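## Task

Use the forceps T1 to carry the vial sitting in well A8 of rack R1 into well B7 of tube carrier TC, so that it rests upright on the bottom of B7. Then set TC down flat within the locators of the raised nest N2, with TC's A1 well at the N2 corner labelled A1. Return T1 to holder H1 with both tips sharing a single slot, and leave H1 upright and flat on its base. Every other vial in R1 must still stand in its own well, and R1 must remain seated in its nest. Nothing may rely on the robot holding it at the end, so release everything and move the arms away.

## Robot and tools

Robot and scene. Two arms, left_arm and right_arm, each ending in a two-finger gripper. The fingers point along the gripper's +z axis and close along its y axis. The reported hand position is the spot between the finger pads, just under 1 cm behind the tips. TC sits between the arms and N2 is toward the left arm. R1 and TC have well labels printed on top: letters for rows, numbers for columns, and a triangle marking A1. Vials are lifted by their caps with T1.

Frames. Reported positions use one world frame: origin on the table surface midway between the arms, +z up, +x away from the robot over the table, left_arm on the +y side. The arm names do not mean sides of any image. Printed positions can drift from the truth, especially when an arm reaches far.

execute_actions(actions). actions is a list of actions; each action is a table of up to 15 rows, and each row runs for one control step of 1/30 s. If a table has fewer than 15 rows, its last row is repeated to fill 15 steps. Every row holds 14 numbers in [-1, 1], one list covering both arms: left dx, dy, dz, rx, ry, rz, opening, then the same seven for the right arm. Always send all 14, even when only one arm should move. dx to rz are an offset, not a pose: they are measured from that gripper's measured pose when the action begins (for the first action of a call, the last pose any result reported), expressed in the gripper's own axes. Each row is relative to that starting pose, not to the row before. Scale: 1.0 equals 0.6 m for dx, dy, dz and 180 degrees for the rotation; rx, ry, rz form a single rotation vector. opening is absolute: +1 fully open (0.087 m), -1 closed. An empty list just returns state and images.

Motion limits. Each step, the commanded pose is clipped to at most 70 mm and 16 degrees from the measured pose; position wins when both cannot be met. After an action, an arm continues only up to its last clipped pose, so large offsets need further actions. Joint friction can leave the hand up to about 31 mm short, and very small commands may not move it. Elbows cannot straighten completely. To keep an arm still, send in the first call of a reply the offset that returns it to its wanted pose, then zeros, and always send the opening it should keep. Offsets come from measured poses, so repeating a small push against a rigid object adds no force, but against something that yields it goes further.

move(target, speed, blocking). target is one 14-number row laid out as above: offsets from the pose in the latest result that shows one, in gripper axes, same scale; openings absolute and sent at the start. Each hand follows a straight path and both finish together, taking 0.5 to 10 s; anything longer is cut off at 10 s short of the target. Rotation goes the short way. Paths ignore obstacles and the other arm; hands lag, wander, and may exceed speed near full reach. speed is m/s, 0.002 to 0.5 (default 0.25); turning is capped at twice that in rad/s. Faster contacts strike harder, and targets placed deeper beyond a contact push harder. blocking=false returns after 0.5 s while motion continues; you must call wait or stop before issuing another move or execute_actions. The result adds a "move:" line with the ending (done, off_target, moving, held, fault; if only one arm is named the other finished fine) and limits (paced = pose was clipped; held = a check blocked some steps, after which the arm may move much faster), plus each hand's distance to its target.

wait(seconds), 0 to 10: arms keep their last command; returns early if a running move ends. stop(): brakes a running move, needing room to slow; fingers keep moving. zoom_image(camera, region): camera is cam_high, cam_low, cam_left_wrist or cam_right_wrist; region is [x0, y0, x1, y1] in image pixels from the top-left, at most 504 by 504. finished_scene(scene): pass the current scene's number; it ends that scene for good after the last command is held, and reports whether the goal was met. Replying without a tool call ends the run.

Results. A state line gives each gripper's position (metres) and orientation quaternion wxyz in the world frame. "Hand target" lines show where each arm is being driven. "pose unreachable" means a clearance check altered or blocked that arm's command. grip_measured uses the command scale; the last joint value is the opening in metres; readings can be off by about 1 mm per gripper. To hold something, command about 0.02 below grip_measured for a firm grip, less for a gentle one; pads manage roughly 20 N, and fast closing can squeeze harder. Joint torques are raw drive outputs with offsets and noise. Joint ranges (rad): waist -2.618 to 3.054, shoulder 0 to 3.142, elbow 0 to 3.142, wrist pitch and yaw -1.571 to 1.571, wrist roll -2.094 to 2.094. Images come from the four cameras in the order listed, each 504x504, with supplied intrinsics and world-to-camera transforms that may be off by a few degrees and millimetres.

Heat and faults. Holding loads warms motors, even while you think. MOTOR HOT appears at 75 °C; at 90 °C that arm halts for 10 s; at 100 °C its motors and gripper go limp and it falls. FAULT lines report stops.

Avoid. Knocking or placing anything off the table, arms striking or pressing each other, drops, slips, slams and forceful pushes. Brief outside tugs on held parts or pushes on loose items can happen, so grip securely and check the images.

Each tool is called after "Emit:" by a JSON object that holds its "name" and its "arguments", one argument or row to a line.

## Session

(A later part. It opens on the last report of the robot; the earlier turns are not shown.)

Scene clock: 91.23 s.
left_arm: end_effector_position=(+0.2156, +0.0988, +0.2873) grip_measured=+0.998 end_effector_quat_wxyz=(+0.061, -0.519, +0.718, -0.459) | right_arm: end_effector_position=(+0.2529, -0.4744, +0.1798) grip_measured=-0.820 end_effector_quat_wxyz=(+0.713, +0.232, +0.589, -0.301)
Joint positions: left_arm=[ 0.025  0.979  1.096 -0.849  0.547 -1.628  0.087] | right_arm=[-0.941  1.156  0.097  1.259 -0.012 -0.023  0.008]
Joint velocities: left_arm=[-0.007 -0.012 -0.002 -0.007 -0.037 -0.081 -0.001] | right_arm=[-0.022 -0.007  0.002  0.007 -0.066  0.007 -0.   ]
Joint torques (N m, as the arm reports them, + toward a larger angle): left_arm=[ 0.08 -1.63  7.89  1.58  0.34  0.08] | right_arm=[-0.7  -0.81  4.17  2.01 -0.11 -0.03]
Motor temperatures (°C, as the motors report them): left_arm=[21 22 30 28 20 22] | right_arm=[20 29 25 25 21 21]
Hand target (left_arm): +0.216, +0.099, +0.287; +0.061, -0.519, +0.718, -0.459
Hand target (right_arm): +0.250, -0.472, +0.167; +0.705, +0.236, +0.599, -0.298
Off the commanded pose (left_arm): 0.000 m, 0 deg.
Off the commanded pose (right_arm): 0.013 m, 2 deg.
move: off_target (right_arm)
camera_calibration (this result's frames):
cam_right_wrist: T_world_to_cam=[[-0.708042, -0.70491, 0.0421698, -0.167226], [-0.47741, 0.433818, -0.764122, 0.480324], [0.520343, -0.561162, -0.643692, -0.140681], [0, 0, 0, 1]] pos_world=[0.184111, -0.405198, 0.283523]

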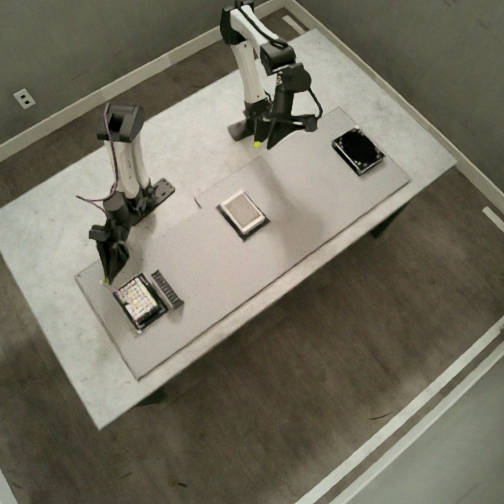

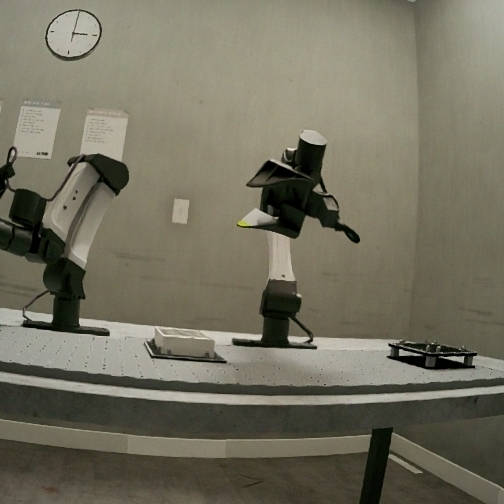

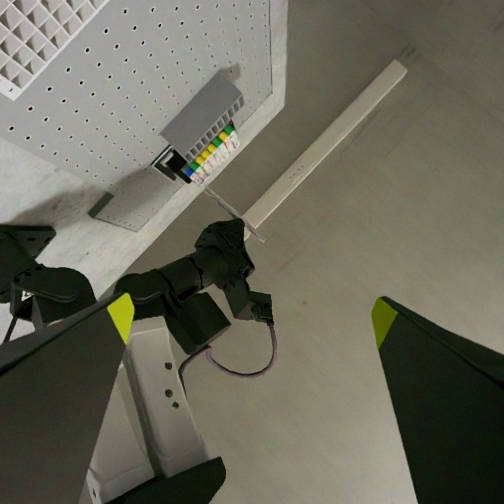

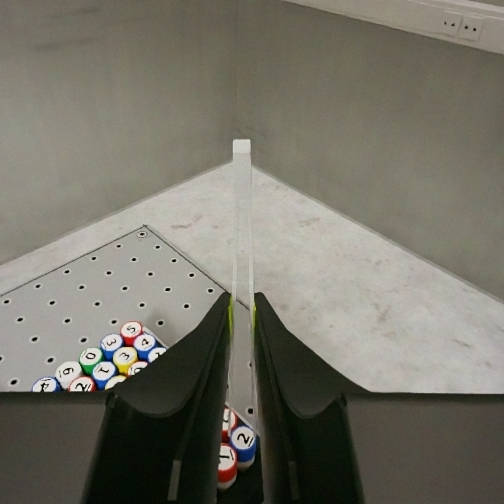

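Emit:
{"name": "move", "arguments": {
  "target": [0,0,0,0,0,0,1,0.038,-0.002,-0.007,0,0.004,0,-0.805],
  "speed": 0.015
}}

Emit:
{"name": "zoom_image", "arguments": {
  "camera": "cam_left_wrist",
  "region": [150, 120, 270, 240]
}}

Emit:
{"name": "zoom_image", "arguments": {
  "camera": "cam_right_wrist",
  "region": [180, 380, 304, 504]
}}

Scene clock: 93.73 s.
left_arm: end_effector_position=(+0.2156, +0.0988, +0.2873) grip_measured=+0.998 end_effector_quat_wxyz=(+0.061, -0.519, +0.718, -0.459) | right_arm: end_effector_position=(+0.2563, -0.4778, +0.1681) grip_measured=-0.805 end_effector_quat_wxyz=(+0.717, +0.230, +0.584, -0.303)
Joint positions: left_arm=[ 0.025  0.979  1.096 -0.849  0.547 -1.628  0.087] | right_arm=[-0.941  1.33   0.078  1.464 -0.012 -0.023  0.009]
Joint velocities: left_arm=[-0.012 -0.032  0.002  0.051 -0.037 -0.007 -0.   ] | right_arm=[-0.022  0.012  0.002  0.183 -0.095  0.051 -0.001]
Joint torques (N m, as the arm reports them, + toward a larger angle): left_arm=[ 0.04 -1.32  8.03  1.6   0.3   0.12] | right_arm=[-1.35 -1.95  3.15  2.01 -0.14 -0.01]
Motor temperatures (°C, as the motors report them): left_arm=[21 22 31 28 20 22] | right_arm=[20 29 25 25 21 21]
Hand target (left_arm): +0.216, +0.099, +0.287; +0.061, -0.519, +0.718, -0.459
Hand target (right_arm): +0.252, -0.476, +0.157; +0.709, +0.234, +0.594, -0.300
Off the commanded pose (left_arm): 0.000 m, 0 deg.
Off the commanded pose (right_arm): 0.012 m, 1 deg.
move: off_target (right_arm)
camera_calibration (this result's frames):
cam_right_wrist: T_world_to_cam=[[-0.708405, -0.704546, 0.0421524, -0.166455], [-0.470787, 0.427182, -0.77193, 0.470926], [0.525853, -0.566684, -0.634309, -0.157559], [0, 0, 0, 1]] pos_world=[0.186641, -0.407733, 0.270597]

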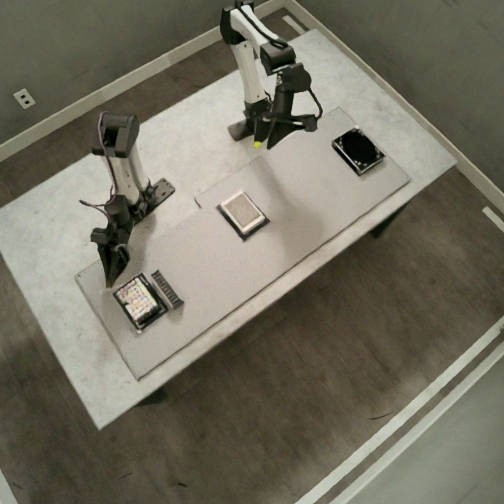

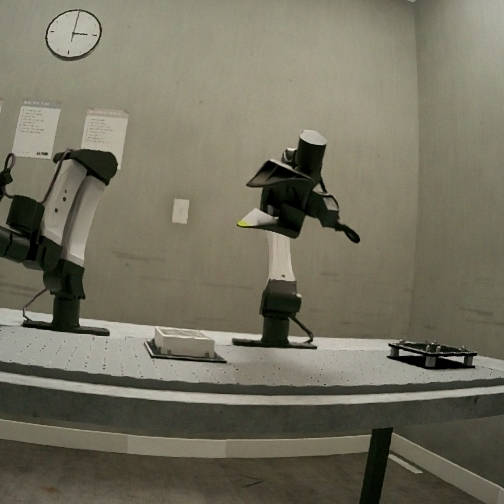

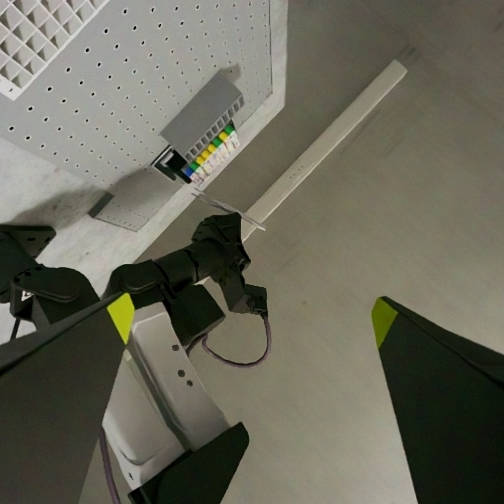

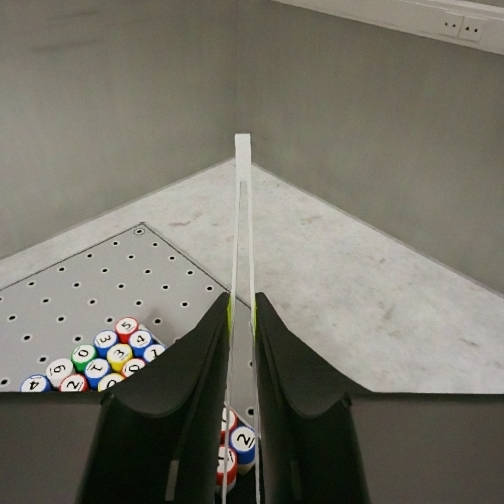

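Region (150, 120, 270, 240) of cam_left_wrist's 504x504 image, scaled by 4.200, with more detail than that image has.

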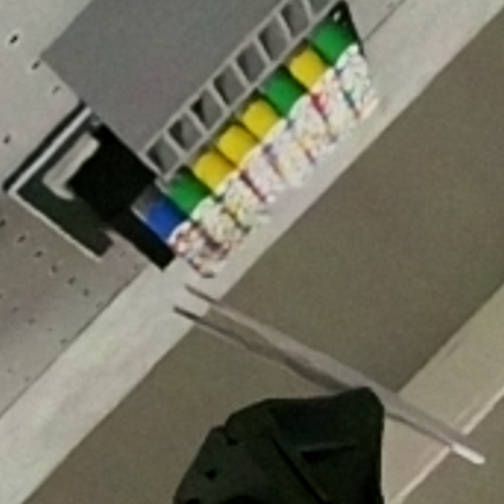

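Region (180, 380, 304, 504) of cam_right_wrist's 504x504 image, scaled by 4.065, with more detail than that image has.

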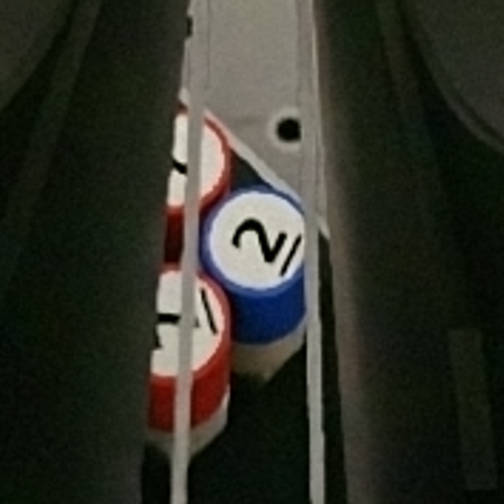

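Emit:
{"name": "move", "arguments": {
  "target": [0,0,0,0,0,0,1,-0.12,0,0.03,0,0,0,-0.87],
  "speed": 0.06
}}

Scene clock: 96.07 s.
left_arm: end_effector_position=(+0.2156, +0.0988, +0.2873) grip_measured=+0.998 end_effector_quat_wxyz=(+0.061, -0.519, +0.718, -0.459) | right_arm: end_effector_position=(+0.2582, -0.4797, +0.2320) grip_measured=-0.869 end_effector_quat_wxyz=(+0.712, +0.232, +0.591, -0.301)
Joint positions: left_arm=[ 0.025  0.979  1.096 -0.849  0.547 -1.628  0.087] | right_arm=[-0.941  0.93   0.279  0.847 -0.012 -0.023  0.006]
Joint velocities: left_arm=[-0.002 -0.017 -0.002  0.007  0.051 -0.037 -0.001] | right_arm=[-0.012  0.017 -0.012 -0.081 -0.007  0.037 -0.001]
Joint torques (N m, as the arm reports them, + toward a larger angle): left_arm=[ 0.   -1.42  7.99  1.61  0.34  0.1 ] | right_arm=[-0.12 -3.49  9.48  1.73 -0.02 -0.07]
Motor temperatures (°C, as the motors report them): left_arm=[21 22 31 28 20 22] | right_arm=[20 29 25 25 21 21]
Hand target (left_arm): +0.216, +0.099, +0.287; +0.061, -0.519, +0.718, -0.459
Hand target (right_arm): +0.259, -0.479, +0.242; +0.717, +0.230, +0.584, -0.303
Off the commanded pose (left_arm): 0.000 m, 0 deg.
Off the commanded pose (right_arm): 0.010 m, 1 deg.
move: done
camera_calibration (this result's frames):
cam_right_wrist: T_world_to_cam=[[-0.707905, -0.705047, 0.0421747, -0.169522], [-0.479876, 0.436289, -0.761164, 0.526223], [0.518256, -0.559071, -0.647186, -0.110458], [0, 0, 0, 1]] pos_world=[0.189762, -0.41086, 0.336205]

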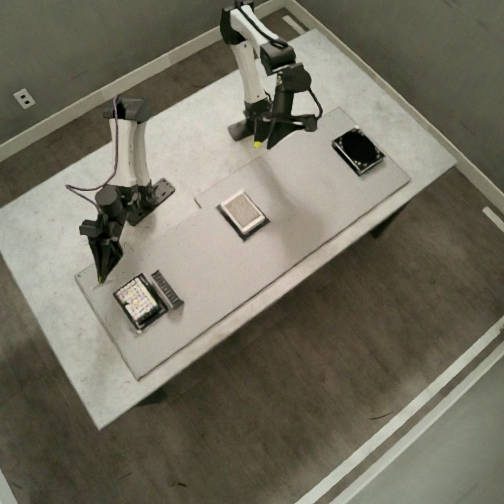

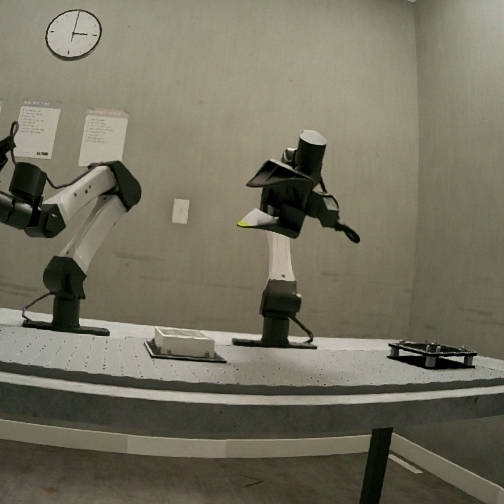

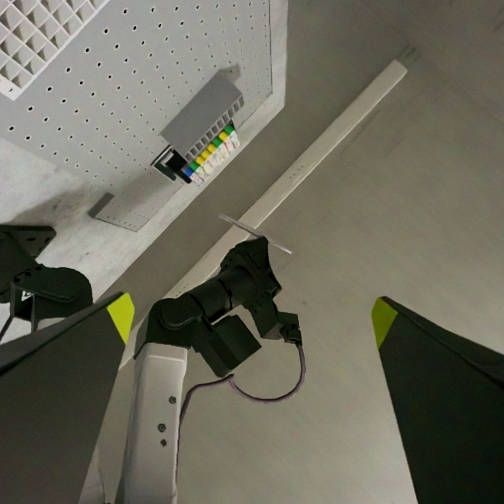

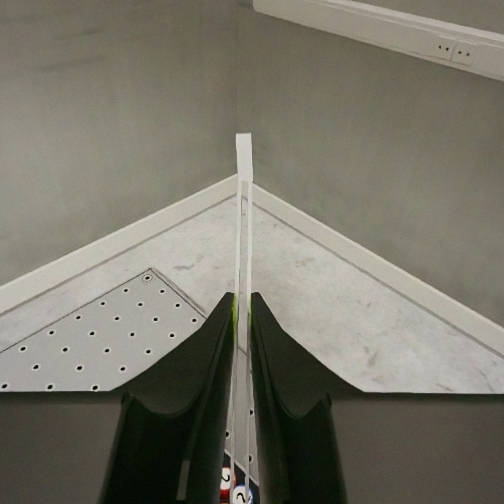

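Emit:
{"name": "move", "arguments": {
  "target": [0.122,-0.263,0.32,-0.255,-0.046,0.416,0,-0.036,0.615,-0.327,-0.246,0,0.043,-0.87],
  "speed": 0.12
}}

Scene clock: 105.00 s.
left_arm: end_effector_position=(+0.3977, -0.0699, +0.3315) grip_measured=+0.000 end_effector_quat_wxyz=(+0.416, -0.025, +0.887, -0.196) | right_arm: end_effector_position=(+0.3760, -0.0892, +0.2108) grip_measured=-0.869 end_effector_quat_wxyz=(+0.765, +0.000, +0.644, -0.007)
Joint positions: left_arm=[-0.53   2.246  2.842 -1.228 -0.22  -0.627  0.044] | right_arm=[ 0.526  1.4    0.432  1.188  0.678 -0.148  0.006]
Joint velocities: left_arm=[-0.002 -0.007 -0.012  0.037 -0.081  0.022 -0.001] | right_arm=[ 0.007  0.012 -0.007  0.007 -0.007 -0.022  0.001]
Joint torques (N m, as the arm reports them, + toward a larger angle): left_arm=[-0.79 -9.05  7.82  1.76  0.03  0.16] | right_arm=[ 0.03 -3.54  8.13  1.82 -0.24 -0.09]
Motor temperatures (°C, as the motors report them): left_arm=[21 24 31 28 20 22] | right_arm=[20 28 26 25 21 21]
Hand target (left_arm): +0.400, -0.078, +0.322; +0.414, -0.014, +0.890, -0.190
Hand target (right_arm): +0.379, -0.081, +0.214; +0.768, -0.004, +0.640, +0.000
Off the commanded pose (left_arm): 0.016 m, 38 deg; orientation clipped at the last step of the last action.
Off the commanded pose (right_arm): 0.011 m, 2 deg.
elbow stopped short (left arm): the move would have taken joint 3 (elbow) straighter than the controller allows; a more bent joint 3 avoids this.
move: off_target (left_arm, right_arm); limits=paced
camera_calibration (this result's frames):
cam_left_wrist: T_world_to_cam=[[-0.11456, -0.926536, 0.35834, -0.140216], [-0.993277, 0.112865, -0.0257199, 0.432866], [-0.0166138, -0.358878, -0.933237, 0.434137], [0, 0, 0, 1]] pos_world=[0.421106, -0.0229686, 0.466531]
cam_right_wrist: T_world_to_cam=[[-0.0182702, -0.999488, 0.0262809, -0.0921772], [-0.667062, -0.00739482, -0.744966, 0.423583], [0.744778, -0.0311416, -0.666585, -0.0009396], [0, 0, 0, 1]] pos_world=[0.281572, -0.0890269, 0.317351]

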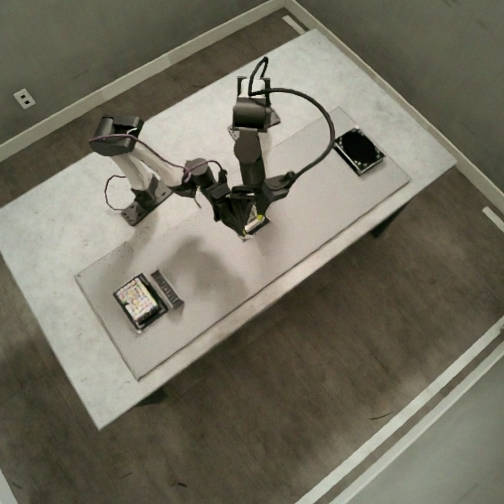

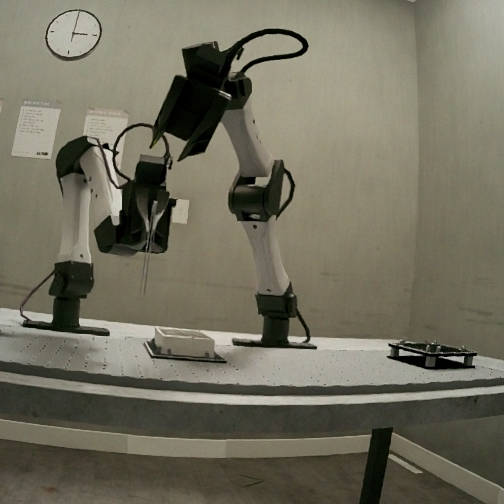

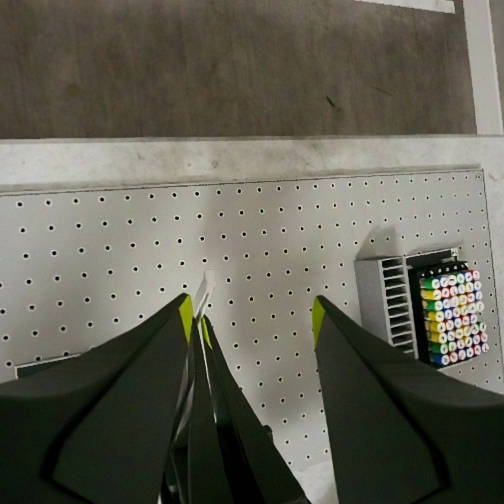

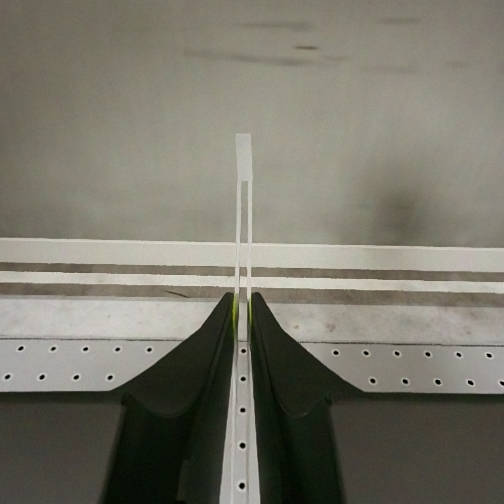

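Emit:
{"name": "move", "arguments": {
  "target": [0.04,0.175,0.012,-0.115,0.084,0.053,0,0.065,0.183,-0.012,0,0,0,-0.87],
  "speed": 0.08
}}

Scene clock: 109.07 s.
left_arm: end_effector_position=(+0.3959, +0.0146, +0.2822) grip_measured=+0.000 end_effector_quat_wxyz=(+0.353, -0.002, +0.935, -0.040) | right_arm: end_effector_position=(+0.3761, +0.0154, +0.1702) grip_measured=-0.869 end_effector_quat_wxyz=(+0.762, -0.001, +0.648, -0.004)
Joint positions: left_arm=[-0.441  2.269  2.842 -1.477 -0.315 -0.489  0.044] | right_arm=[ 0.787  1.848  0.664  1.454  0.928 -0.225  0.006]
Joint velocities: left_arm=[ 0.007 -0.007  0.012 -0.007 -0.022 -0.037 -0.001] | right_arm=[-0.002 -0.002 -0.002  0.051  0.022  0.007  0.   ]
Joint torques (N m, as the arm reports them, + toward a larger angle): left_arm=[ 0.78 -9.25  7.51  1.3  -0.05  0.16] | right_arm=[-0.07 -7.16  7.22  1.69 -0.07 -0.14]
Motor temperatures (°C, as the motors report them): left_arm=[21 25 31 28 20 22] | right_arm=[20 28 26 26 21 21]
Hand target (left_arm): +0.400, +0.020, +0.272; +0.343, +0.000, +0.939, -0.025
Hand target (right_arm): +0.377, +0.020, +0.170; +0.763, +0.002, +0.646, -0.005
Off the commanded pose (left_arm): 0.013 m, 8 deg.
Off the commanded pose (right_arm): 0.005 m, 1 deg.
elbow stopped short (left arm): the move would have taken joint 3 (elbow) straighter than the controller allows; a more bent joint 3 avoids this.
move: off_target (left_arm)
camera_calibration (this result's frames):
cam_left_wrist: T_world_to_cam=[[-0.020996, -0.997809, 0.0627345, 0.00296258], [-0.988581, 0.0300853, 0.147657, 0.370786], [-0.149221, -0.058918, -0.987047, 0.481698], [0, 0, 0, 1]] pos_world=[0.438494, 0.0201815, 0.420524]
cam_right_wrist: T_world_to_cam=[[-0.0127878, -0.999626, 0.0241726, 0.0118298], [-0.674169, -0.00923423, -0.738519, 0.395797], [0.738466, -0.0257404, -0.673799, -0.0213023], [0, 0, 0, 1]] pos_world=[0.282717, 0.0149319, 0.277664]

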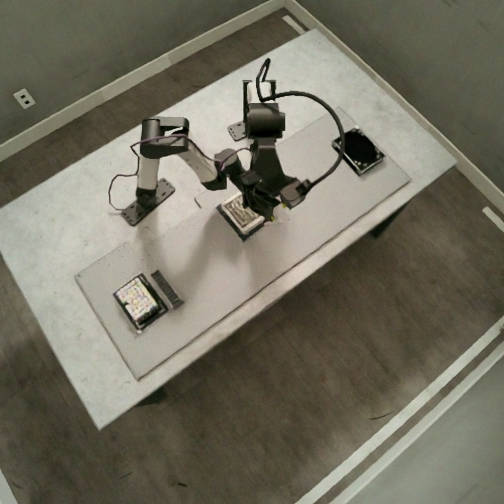

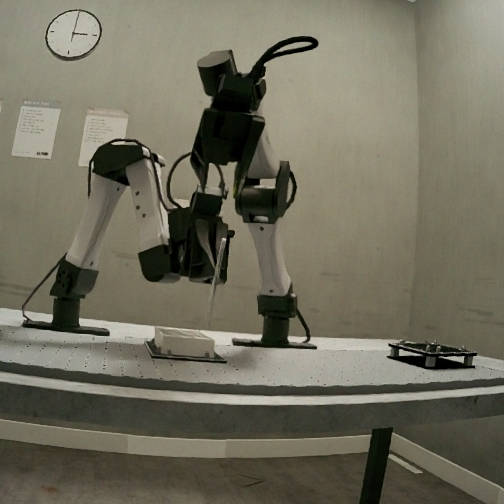

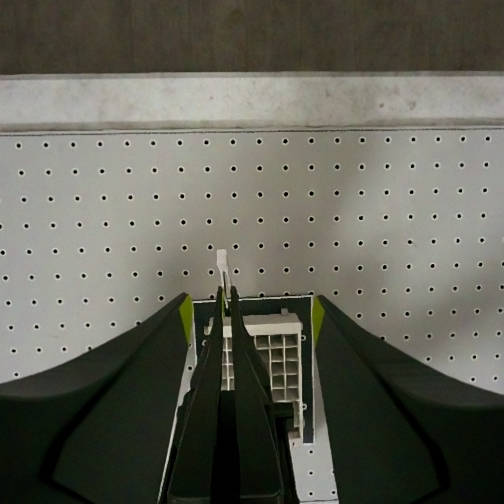

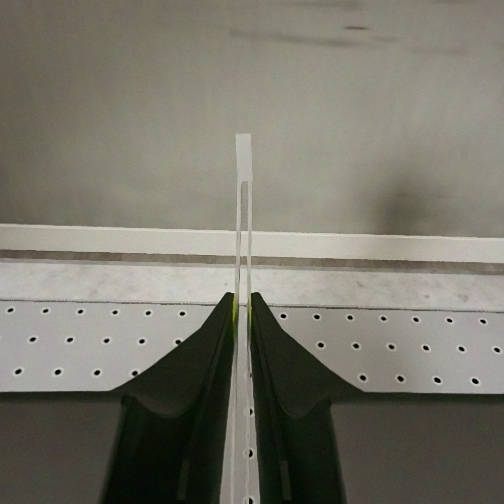

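Emit:
{"name": "move", "arguments": {
  "target": [0.055,0.021,0.084,-0.025,0,0.009,0,0,0,0,0,0,0,-0.87],
  "speed": 0.03
}}

Scene clock: 112.00 s.
left_arm: end_effector_position=(+0.4089, +0.0196, +0.2206) grip_measured=+0.000 end_effector_quat_wxyz=(+0.353, -0.007, +0.936, -0.002) | right_arm: end_effector_position=(+0.3761, +0.0152, +0.1706) grip_measured=-0.869 end_effector_quat_wxyz=(+0.762, +0.001, +0.647, -0.004)
Joint positions: left_arm=[-0.441  2.074  2.22  -1.088 -0.381 -0.485  0.044] | right_arm=[ 0.787  1.848  0.665  1.457  0.93  -0.226  0.006]
Joint velocities: left_arm=[ 0.007  0.012  0.002 -0.022  0.066 -0.022  0.   ] | right_arm=[ 0.002 -0.002  0.007 -0.037  0.051 -0.066  0.001]
Joint torques (N m, as the arm reports them, + toward a larger angle): left_arm=[  0.04 -12.56   5.59   1.43  -0.09   0.16] | right_arm=[-0.64 -9.12  5.48  1.58 -0.17 -0.07]
Motor temperatures (°C, as the motors report them): left_arm=[21 27 31 28 20 22] | right_arm=[20 28 26 26 21 21]
Hand target (left_arm): +0.406, +0.023, +0.222; +0.353, -0.003, +0.935, +0.002
Hand target (right_arm): +0.376, +0.015, +0.170; +0.762, -0.000, +0.648, -0.004
Off the commanded pose (left_arm): 0.005 m, 1 deg.
Off the commanded pose (right_arm): 0.001 m, 0 deg.
move: done
camera_calibration (this result's frames):
cam_left_wrist: T_world_to_cam=[[0.0157646, -0.999866, -0.00445067, 0.0119075], [-0.988522, -0.0162544, 0.150203, 0.392855], [-0.150255, 0.0020317, -0.988645, 0.42269], [0, 0, 0, 1]] pos_world=[0.451669, 0.0174327, 0.358936]
cam_right_wrist: T_world_to_cam=[[-0.0144086, -0.999643, 0.0225088, 0.0124674], [-0.673269, -0.00694382, -0.739365, 0.39593], [0.739257, -0.0258076, -0.672929, -0.0214599], [0, 0, 0, 1]] pos_world=[0.282611, 0.0146584, 0.278015]

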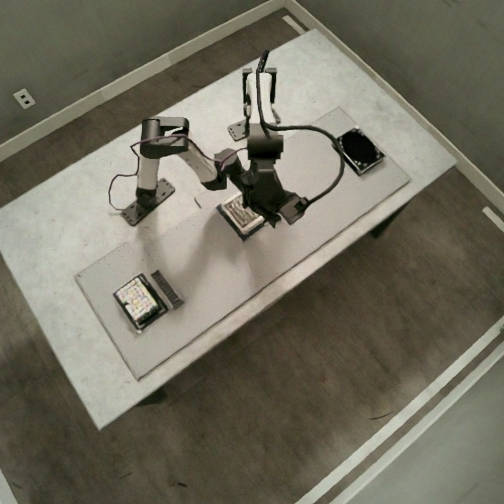

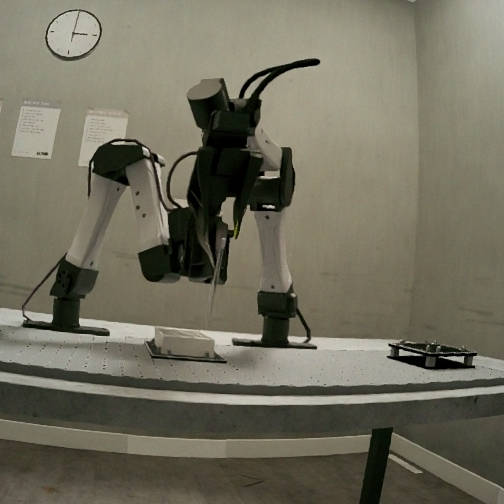

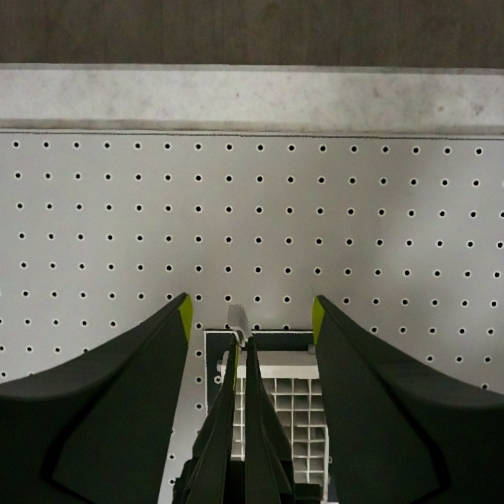

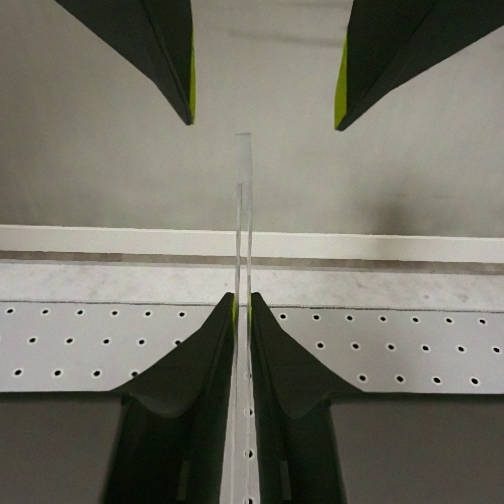

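Emit:
{"name": "move", "arguments": {
  "target": [0.02,0.014,0.015,0,0,0,-0.4,0,0,0,0,0,0,-0.87],
  "speed": 0.02
}}

Emit:
{"name": "move", "arguments": {
  "target": [0,0,0,0,0,0,-0.93,0,0,0,0,0,0,-0.87]
}}

Scene clock: 113.50 s.
left_arm: end_effector_position=(+0.4063, +0.0214, +0.2054) grip_measured=-0.400 end_effector_quat_wxyz=(+0.353, -0.007, +0.935, -0.002) | right_arm: end_effector_position=(+0.3761, +0.0152, +0.1706) grip_measured=-0.869 end_effector_quat_wxyz=(+0.762, +0.001, +0.647, -0.004)
Joint positions: left_arm=[-0.441  2.028  2.085 -0.998 -0.381 -0.485  0.026] | right_arm=[ 0.787  1.848  0.665  1.457  0.93  -0.226  0.006]
Joint velocities: left_arm=[-0.002 -0.012 -0.012  0.022  0.007  0.022  0.001] | right_arm=[ 0.007  0.007 -0.012 -0.007  0.022 -0.007 -0.001]
Joint torques (N m, as the arm reports them, + toward a larger angle): left_arm=[  0.99 -12.32   5.78   1.47   0.03   0.14] | right_arm=[-0.68 -8.79  5.38  1.6  -0.17 -0.05]
Motor temperatures (°C, as the motors report them): left_arm=[21 28 31 28 20 22] | right_arm=[20 28 26 26 21 21]
Hand target (left_arm): +0.406, +0.028, +0.206; +0.353, -0.007, +0.936, -0.002
Hand target (right_arm): +0.376, +0.015, +0.171; +0.762, +0.001, +0.647, -0.004
Off the commanded pose (left_arm): 0.007 m, 0 deg.
Off the commanded pose (right_arm): 0.000 m, 0 deg.
move: done
camera_calibration (this result's frames):
cam_left_wrist: T_world_to_cam=[[0.0157697, -0.999869, -0.00357541, 0.0134273], [-0.988711, -0.0161264, 0.148967, 0.392966], [-0.149005, 0.00118588, -0.988836, 0.406847], [0, 0, 0, 1]] pos_world=[0.44894, 0.0192802, 0.343813]
cam_right_wrist: T_world_to_cam=[[-0.0144086, -0.999643, 0.0225088, 0.0124674], [-0.673269, -0.00694382, -0.739365, 0.39593], [0.739257, -0.0258076, -0.672929, -0.0214599], [0, 0, 0, 1]] pos_world=[0.282611, 0.0146584, 0.278015]

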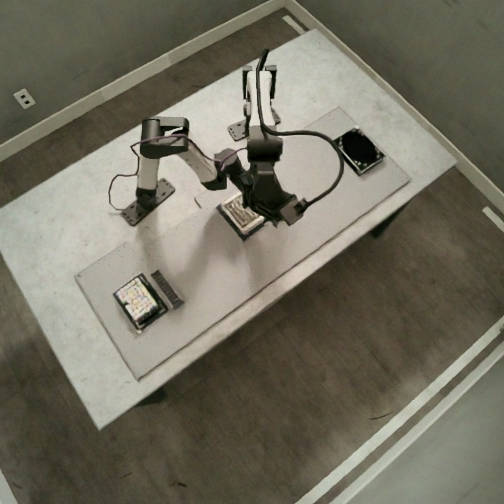

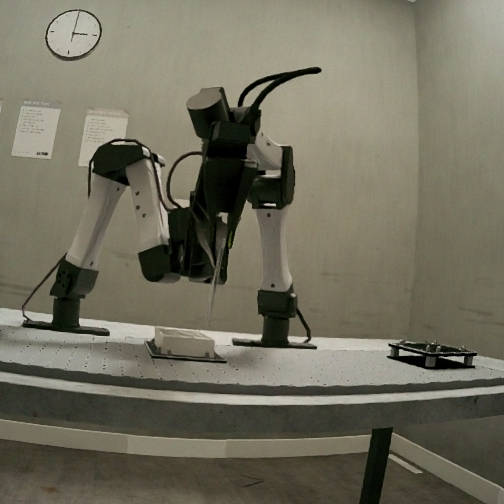

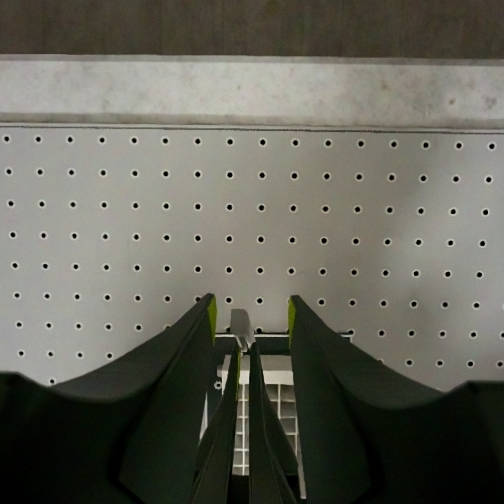

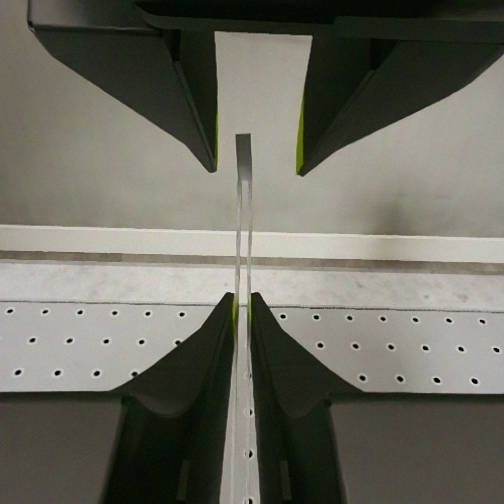

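Scene clock: 114.00 s.
left_arm: end_effector_position=(+0.4064, +0.0213, +0.2054) grip_measured=-0.921 end_effector_quat_wxyz=(+0.354, -0.007, +0.935, -0.002) | right_arm: end_effector_position=(+0.3761, +0.0152, +0.1706) grip_measured=-0.869 end_effector_quat_wxyz=(+0.762, +0.001, +0.647, -0.004)
Joint positions: left_arm=[-0.441  2.028  2.085 -0.998 -0.381 -0.485  0.003] | right_arm=[ 0.787  1.848  0.665  1.457  0.93  -0.226  0.006]
Joint velocities: left_arm=[ 0.007  0.002 -0.022 -0.022 -0.022  0.022  0.   ] | right_arm=[-0.002 -0.007  0.007  0.007 -0.007 -0.007 -0.   ]
Joint torques (N m, as the arm reports them, + toward a larger angle): left_arm=[ -0.06 -10.97   7.94   1.41  -0.03   0.02] | right_arm=[-0.47 -8.99  5.37  1.58 -0.16 -0.04]
Motor temperatures (°C, as the motors report them): left_arm=[21 28 31 28 20 22] | right_arm=[20 28 26 26 21 21]
Hand target (left_arm): +0.406, +0.021, +0.205; +0.354, -0.007, +0.935, -0.002
Hand target (right_arm): +0.376, +0.015, +0.171; +0.762, +0.001, +0.647, -0.004
Off the commanded pose (left_arm): 0.000 m, 0 deg.
Off the commanded pose (right_arm): 0.000 m, 0 deg.
move: done
camera_calibration (this result's frames):
cam_left_wrist: T_world_to_cam=[[0.0157708, -0.99987, -0.0033566, 0.0133341], [-0.988758, -0.0160946, 0.148658, 0.393109], [-0.148693, 0.000974402, -0.988883, 0.406787], [0, 0, 0, 1]] pos_world=[0.448965, 0.0192629, 0.343871]
cam_right_wrist: T_world_to_cam=[[-0.0144086, -0.999643, 0.0225088, 0.0124674], [-0.673269, -0.00694382, -0.739365, 0.39593], [0.739257, -0.0258076, -0.672929, -0.0214599], [0, 0, 0, 1]] pos_world=[0.282611, 0.0146584, 0.278015]

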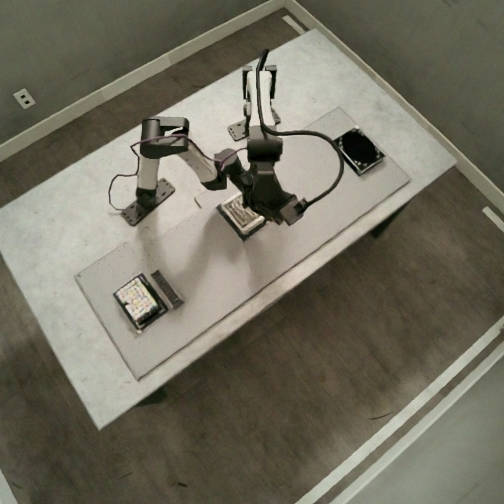

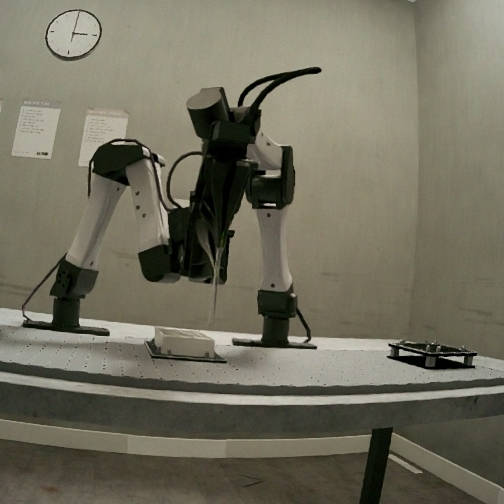

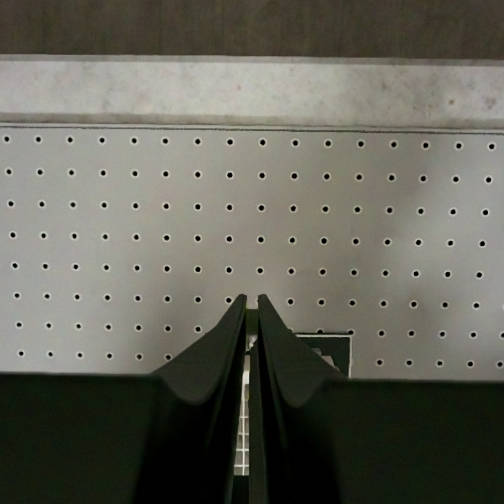

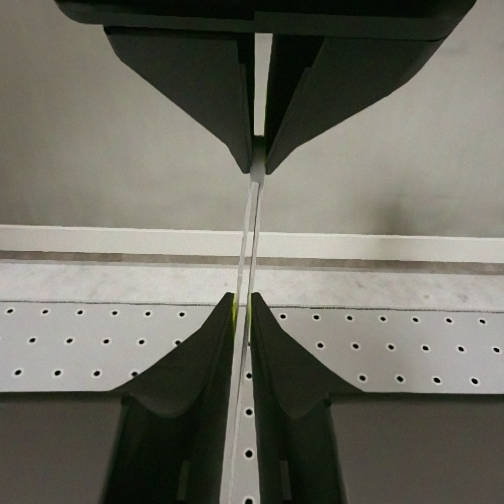

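Emit:
{"name": "move", "arguments": {
  "target": [0,0,0,0,0,0,-0.95,0,0,0,0,0,0,-0.4]
}}

Emit:
{"name": "move", "arguments": {
  "target": [0,0,0,0,-0.117,0,-0.95,-0.007,-0.008,0.03,0,0.105,0,-0.4],
  "speed": 0.03
}}

Scene clock: 115.40 s.
left_arm: end_effector_position=(+0.4064, +0.0214, +0.2054) grip_measured=-0.921 end_effector_quat_wxyz=(+0.354, -0.007, +0.935, -0.002) | right_arm: end_effector_position=(+0.3761, +0.0152, +0.1706) grip_measured=-0.400 end_effector_quat_wxyz=(+0.762, +0.001, +0.647, -0.004)
Joint positions: left_arm=[-0.441  2.028  2.085 -0.998 -0.381 -0.485  0.003] | right_arm=[ 0.787  1.848  0.665  1.457  0.93  -0.226  0.026]
Joint velocities: left_arm=[ 0.022  0.002 -0.007  0.007 -0.051 -0.051  0.001] | right_arm=[-0.002 -0.017 -0.002 -0.022 -0.051  0.007 -0.   ]
Joint torques (N m, as the arm reports them, + toward a larger angle): left_arm=[ -0.05 -10.99   7.91   1.38  -0.04   0.04] | right_arm=[-0.58 -9.09  5.39  1.59 -0.19 -0.05]
Motor temperatures (°C, as the motors report them): left_arm=[21 29 31 28 20 22] | right_arm=[20 29 26 26 21 21]
Hand target (left_arm): +0.406, +0.021, +0.205; +0.354, -0.007, +0.935, -0.002
Hand target (right_arm): +0.376, +0.015, +0.171; +0.762, +0.001, +0.647, -0.004
Off the commanded pose (left_arm): 0.000 m, 0 deg.
Off the commanded pose (right_arm): 0.000 m, 0 deg.
move: done
camera_calibration (this result's frames):
cam_left_wrist: T_world_to_cam=[[0.0159962, -0.999866, -0.00360899, 0.0133536], [-0.98878, -0.0163548, 0.148483, 0.393185], [-0.148522, 0.00119332, -0.988908, 0.406737], [0, 0, 0, 1]] pos_world=[0.44897, 0.0192969, 0.343892]
cam_right_wrist: T_world_to_cam=[[-0.0144086, -0.999643, 0.0225088, 0.0124674], [-0.673269, -0.00694382, -0.739365, 0.39593], [0.739257, -0.0258076, -0.672929, -0.0214599], [0, 0, 0, 1]] pos_world=[0.282611, 0.0146584, 0.278015]

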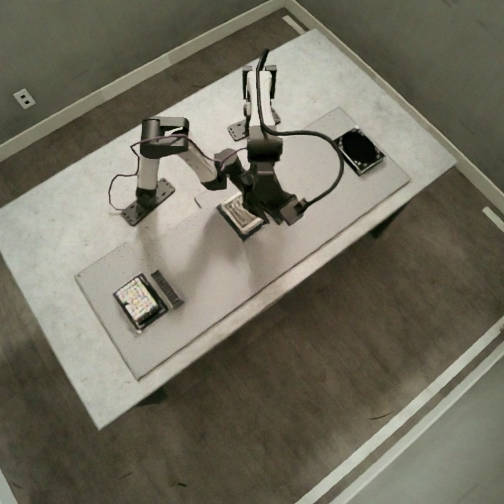

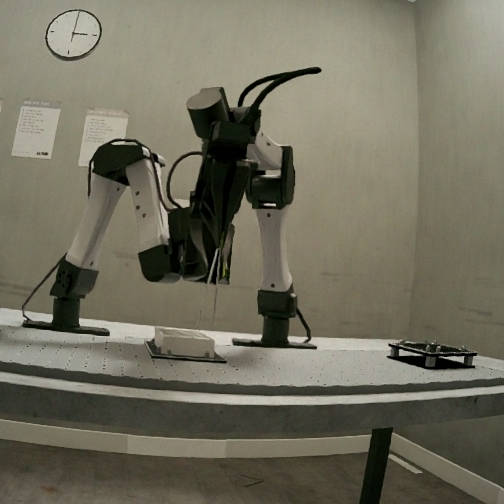

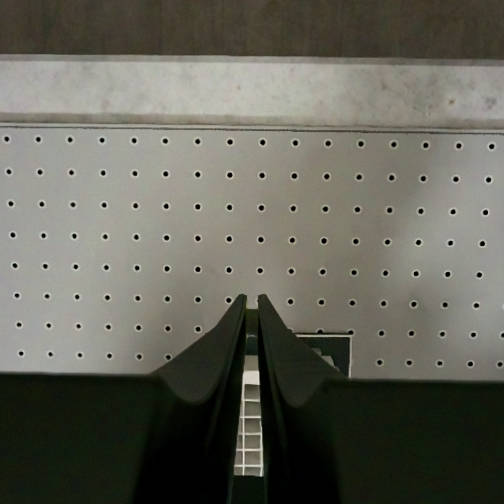

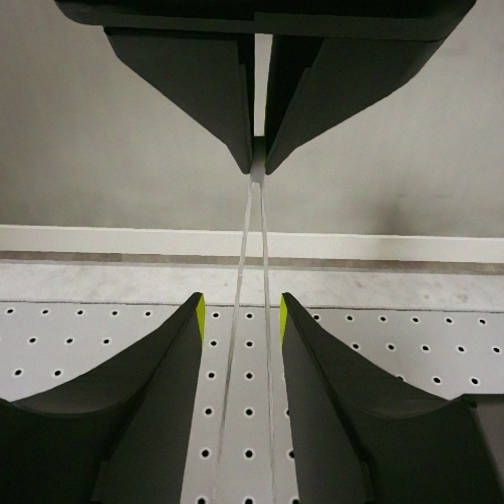

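Scene clock: 121.77 s.
left_arm: end_effector_position=(+0.4272, +0.0251, +0.2281) grip_measured=-0.921 end_effector_quat_wxyz=(+0.503, -0.036, +0.863, -0.019) | right_arm: end_effector_position=(+0.3793, +0.0097, +0.1489) grip_measured=-0.400 end_effector_quat_wxyz=(+0.667, -0.021, +0.744, -0.024)
Joint positions: left_arm=[-0.467  1.817  1.67  -0.464 -0.534 -0.421  0.003] | right_arm=[0.748 1.665 0.767 0.722 0.903 0.074 0.026]
Joint velocities: left_arm=[ 0.007 -0.007  0.007 -0.066  0.051 -0.066 -0.   ] | right_arm=[-0.002 -0.007 -0.012  0.007 -0.007  0.037  0.001]
Joint torques (N m, as the arm reports them, + toward a larger angle): left_arm=[ 0.13 -9.66  8.65  1.61  0.02  0.01] | right_arm=[-0.55 -8.64  6.69  1.76  0.02 -0.06]
Motor temperatures (°C, as the motors report them): left_arm=[21 32 31 28 20 22] | right_arm=[20 29 26 26 21 21]
Hand target (left_arm): +0.426, +0.026, +0.227; +0.500, -0.035, +0.865, -0.017
Hand target (right_arm): +0.379, +0.010, +0.149; +0.668, -0.021, +0.744, -0.024
Off the commanded pose (left_arm): 0.031 m, 4 deg.
Off the commanded pose (right_arm): 0.032 m, 5 deg.
move: held (left_arm, right_arm); limits=held; held on 59 of 191 steps (left_arm, right_arm), including the last (left_arm, right_arm)
pose unreachable (left arm): on one or more control steps of this call, first in action 0 (counted from 0), this arm could not follow its commanded pose, so it was not sent that pose on those steps. On the call's last step it was still not sent that pose. It may still have moved: this result reports where it is.
cause: the commanded pose would bring a part of the arm too close to another arm (this arm's wrist (the part past joint 5) and the other arm's wrist (the part past joint 4)).
pose unreachable (right arm): on one or more control steps of this call, first in action 0 (counted from 0), this arm could not follow its commanded pose, so it was not sent that pose on those steps. On the call's last step it was still not sent that pose. It may still have moved: this result reports where it is.
cause: the commanded pose would bring a part of the arm too close to another arm (this arm's wrist (the part past joint 4) and the other arm's wrist (the part past joint 5)).
camera_calibration (this result's frames):
cam_left_wrist: T_world_to_cam=[[0.0515143, -0.996996, 0.057831, -0.0124309], [-0.981814, -0.0611547, -0.179724, 0.483371], [0.182721, -0.0475209, -0.982016, 0.290343], [0, 0, 0, 1]] pos_world=[0.422169, 0.0309642, 0.372714]
cam_right_wrist: T_world_to_cam=[[-0.00322987, -0.996506, 0.0834535, -0.0058566], [-0.846591, -0.0416924, -0.530609, 0.4169], [0.532234, -0.0723648, -0.843499, 0.0658413], [0, 0, 0, 1]] pos_world=[0.317882, 0.01631, 0.277237]

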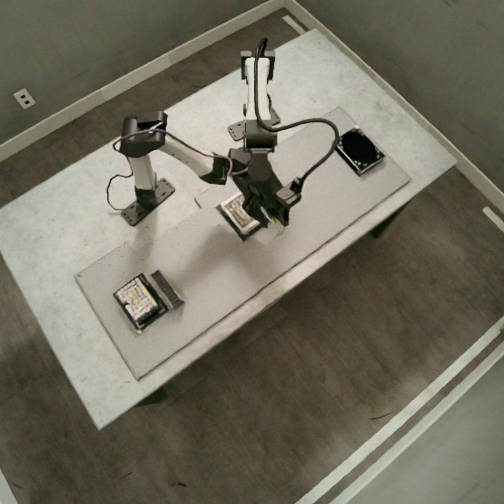

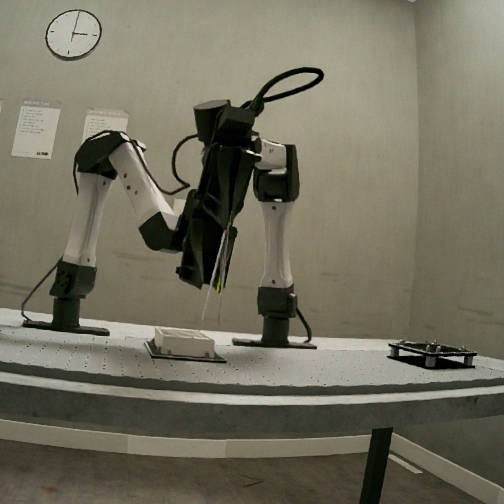

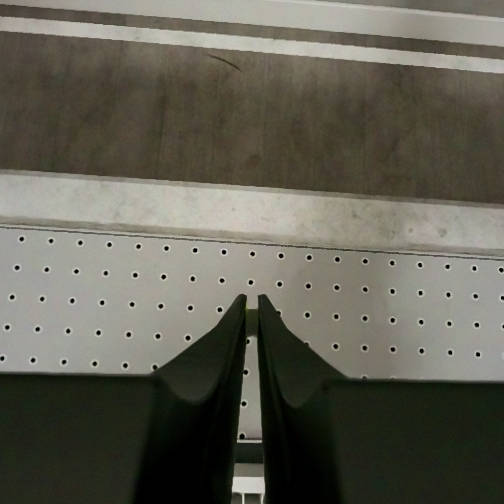

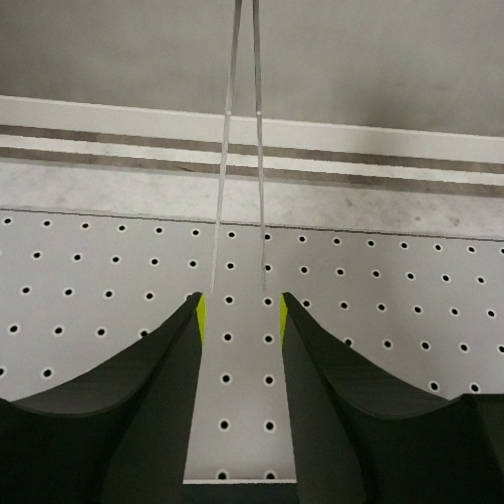

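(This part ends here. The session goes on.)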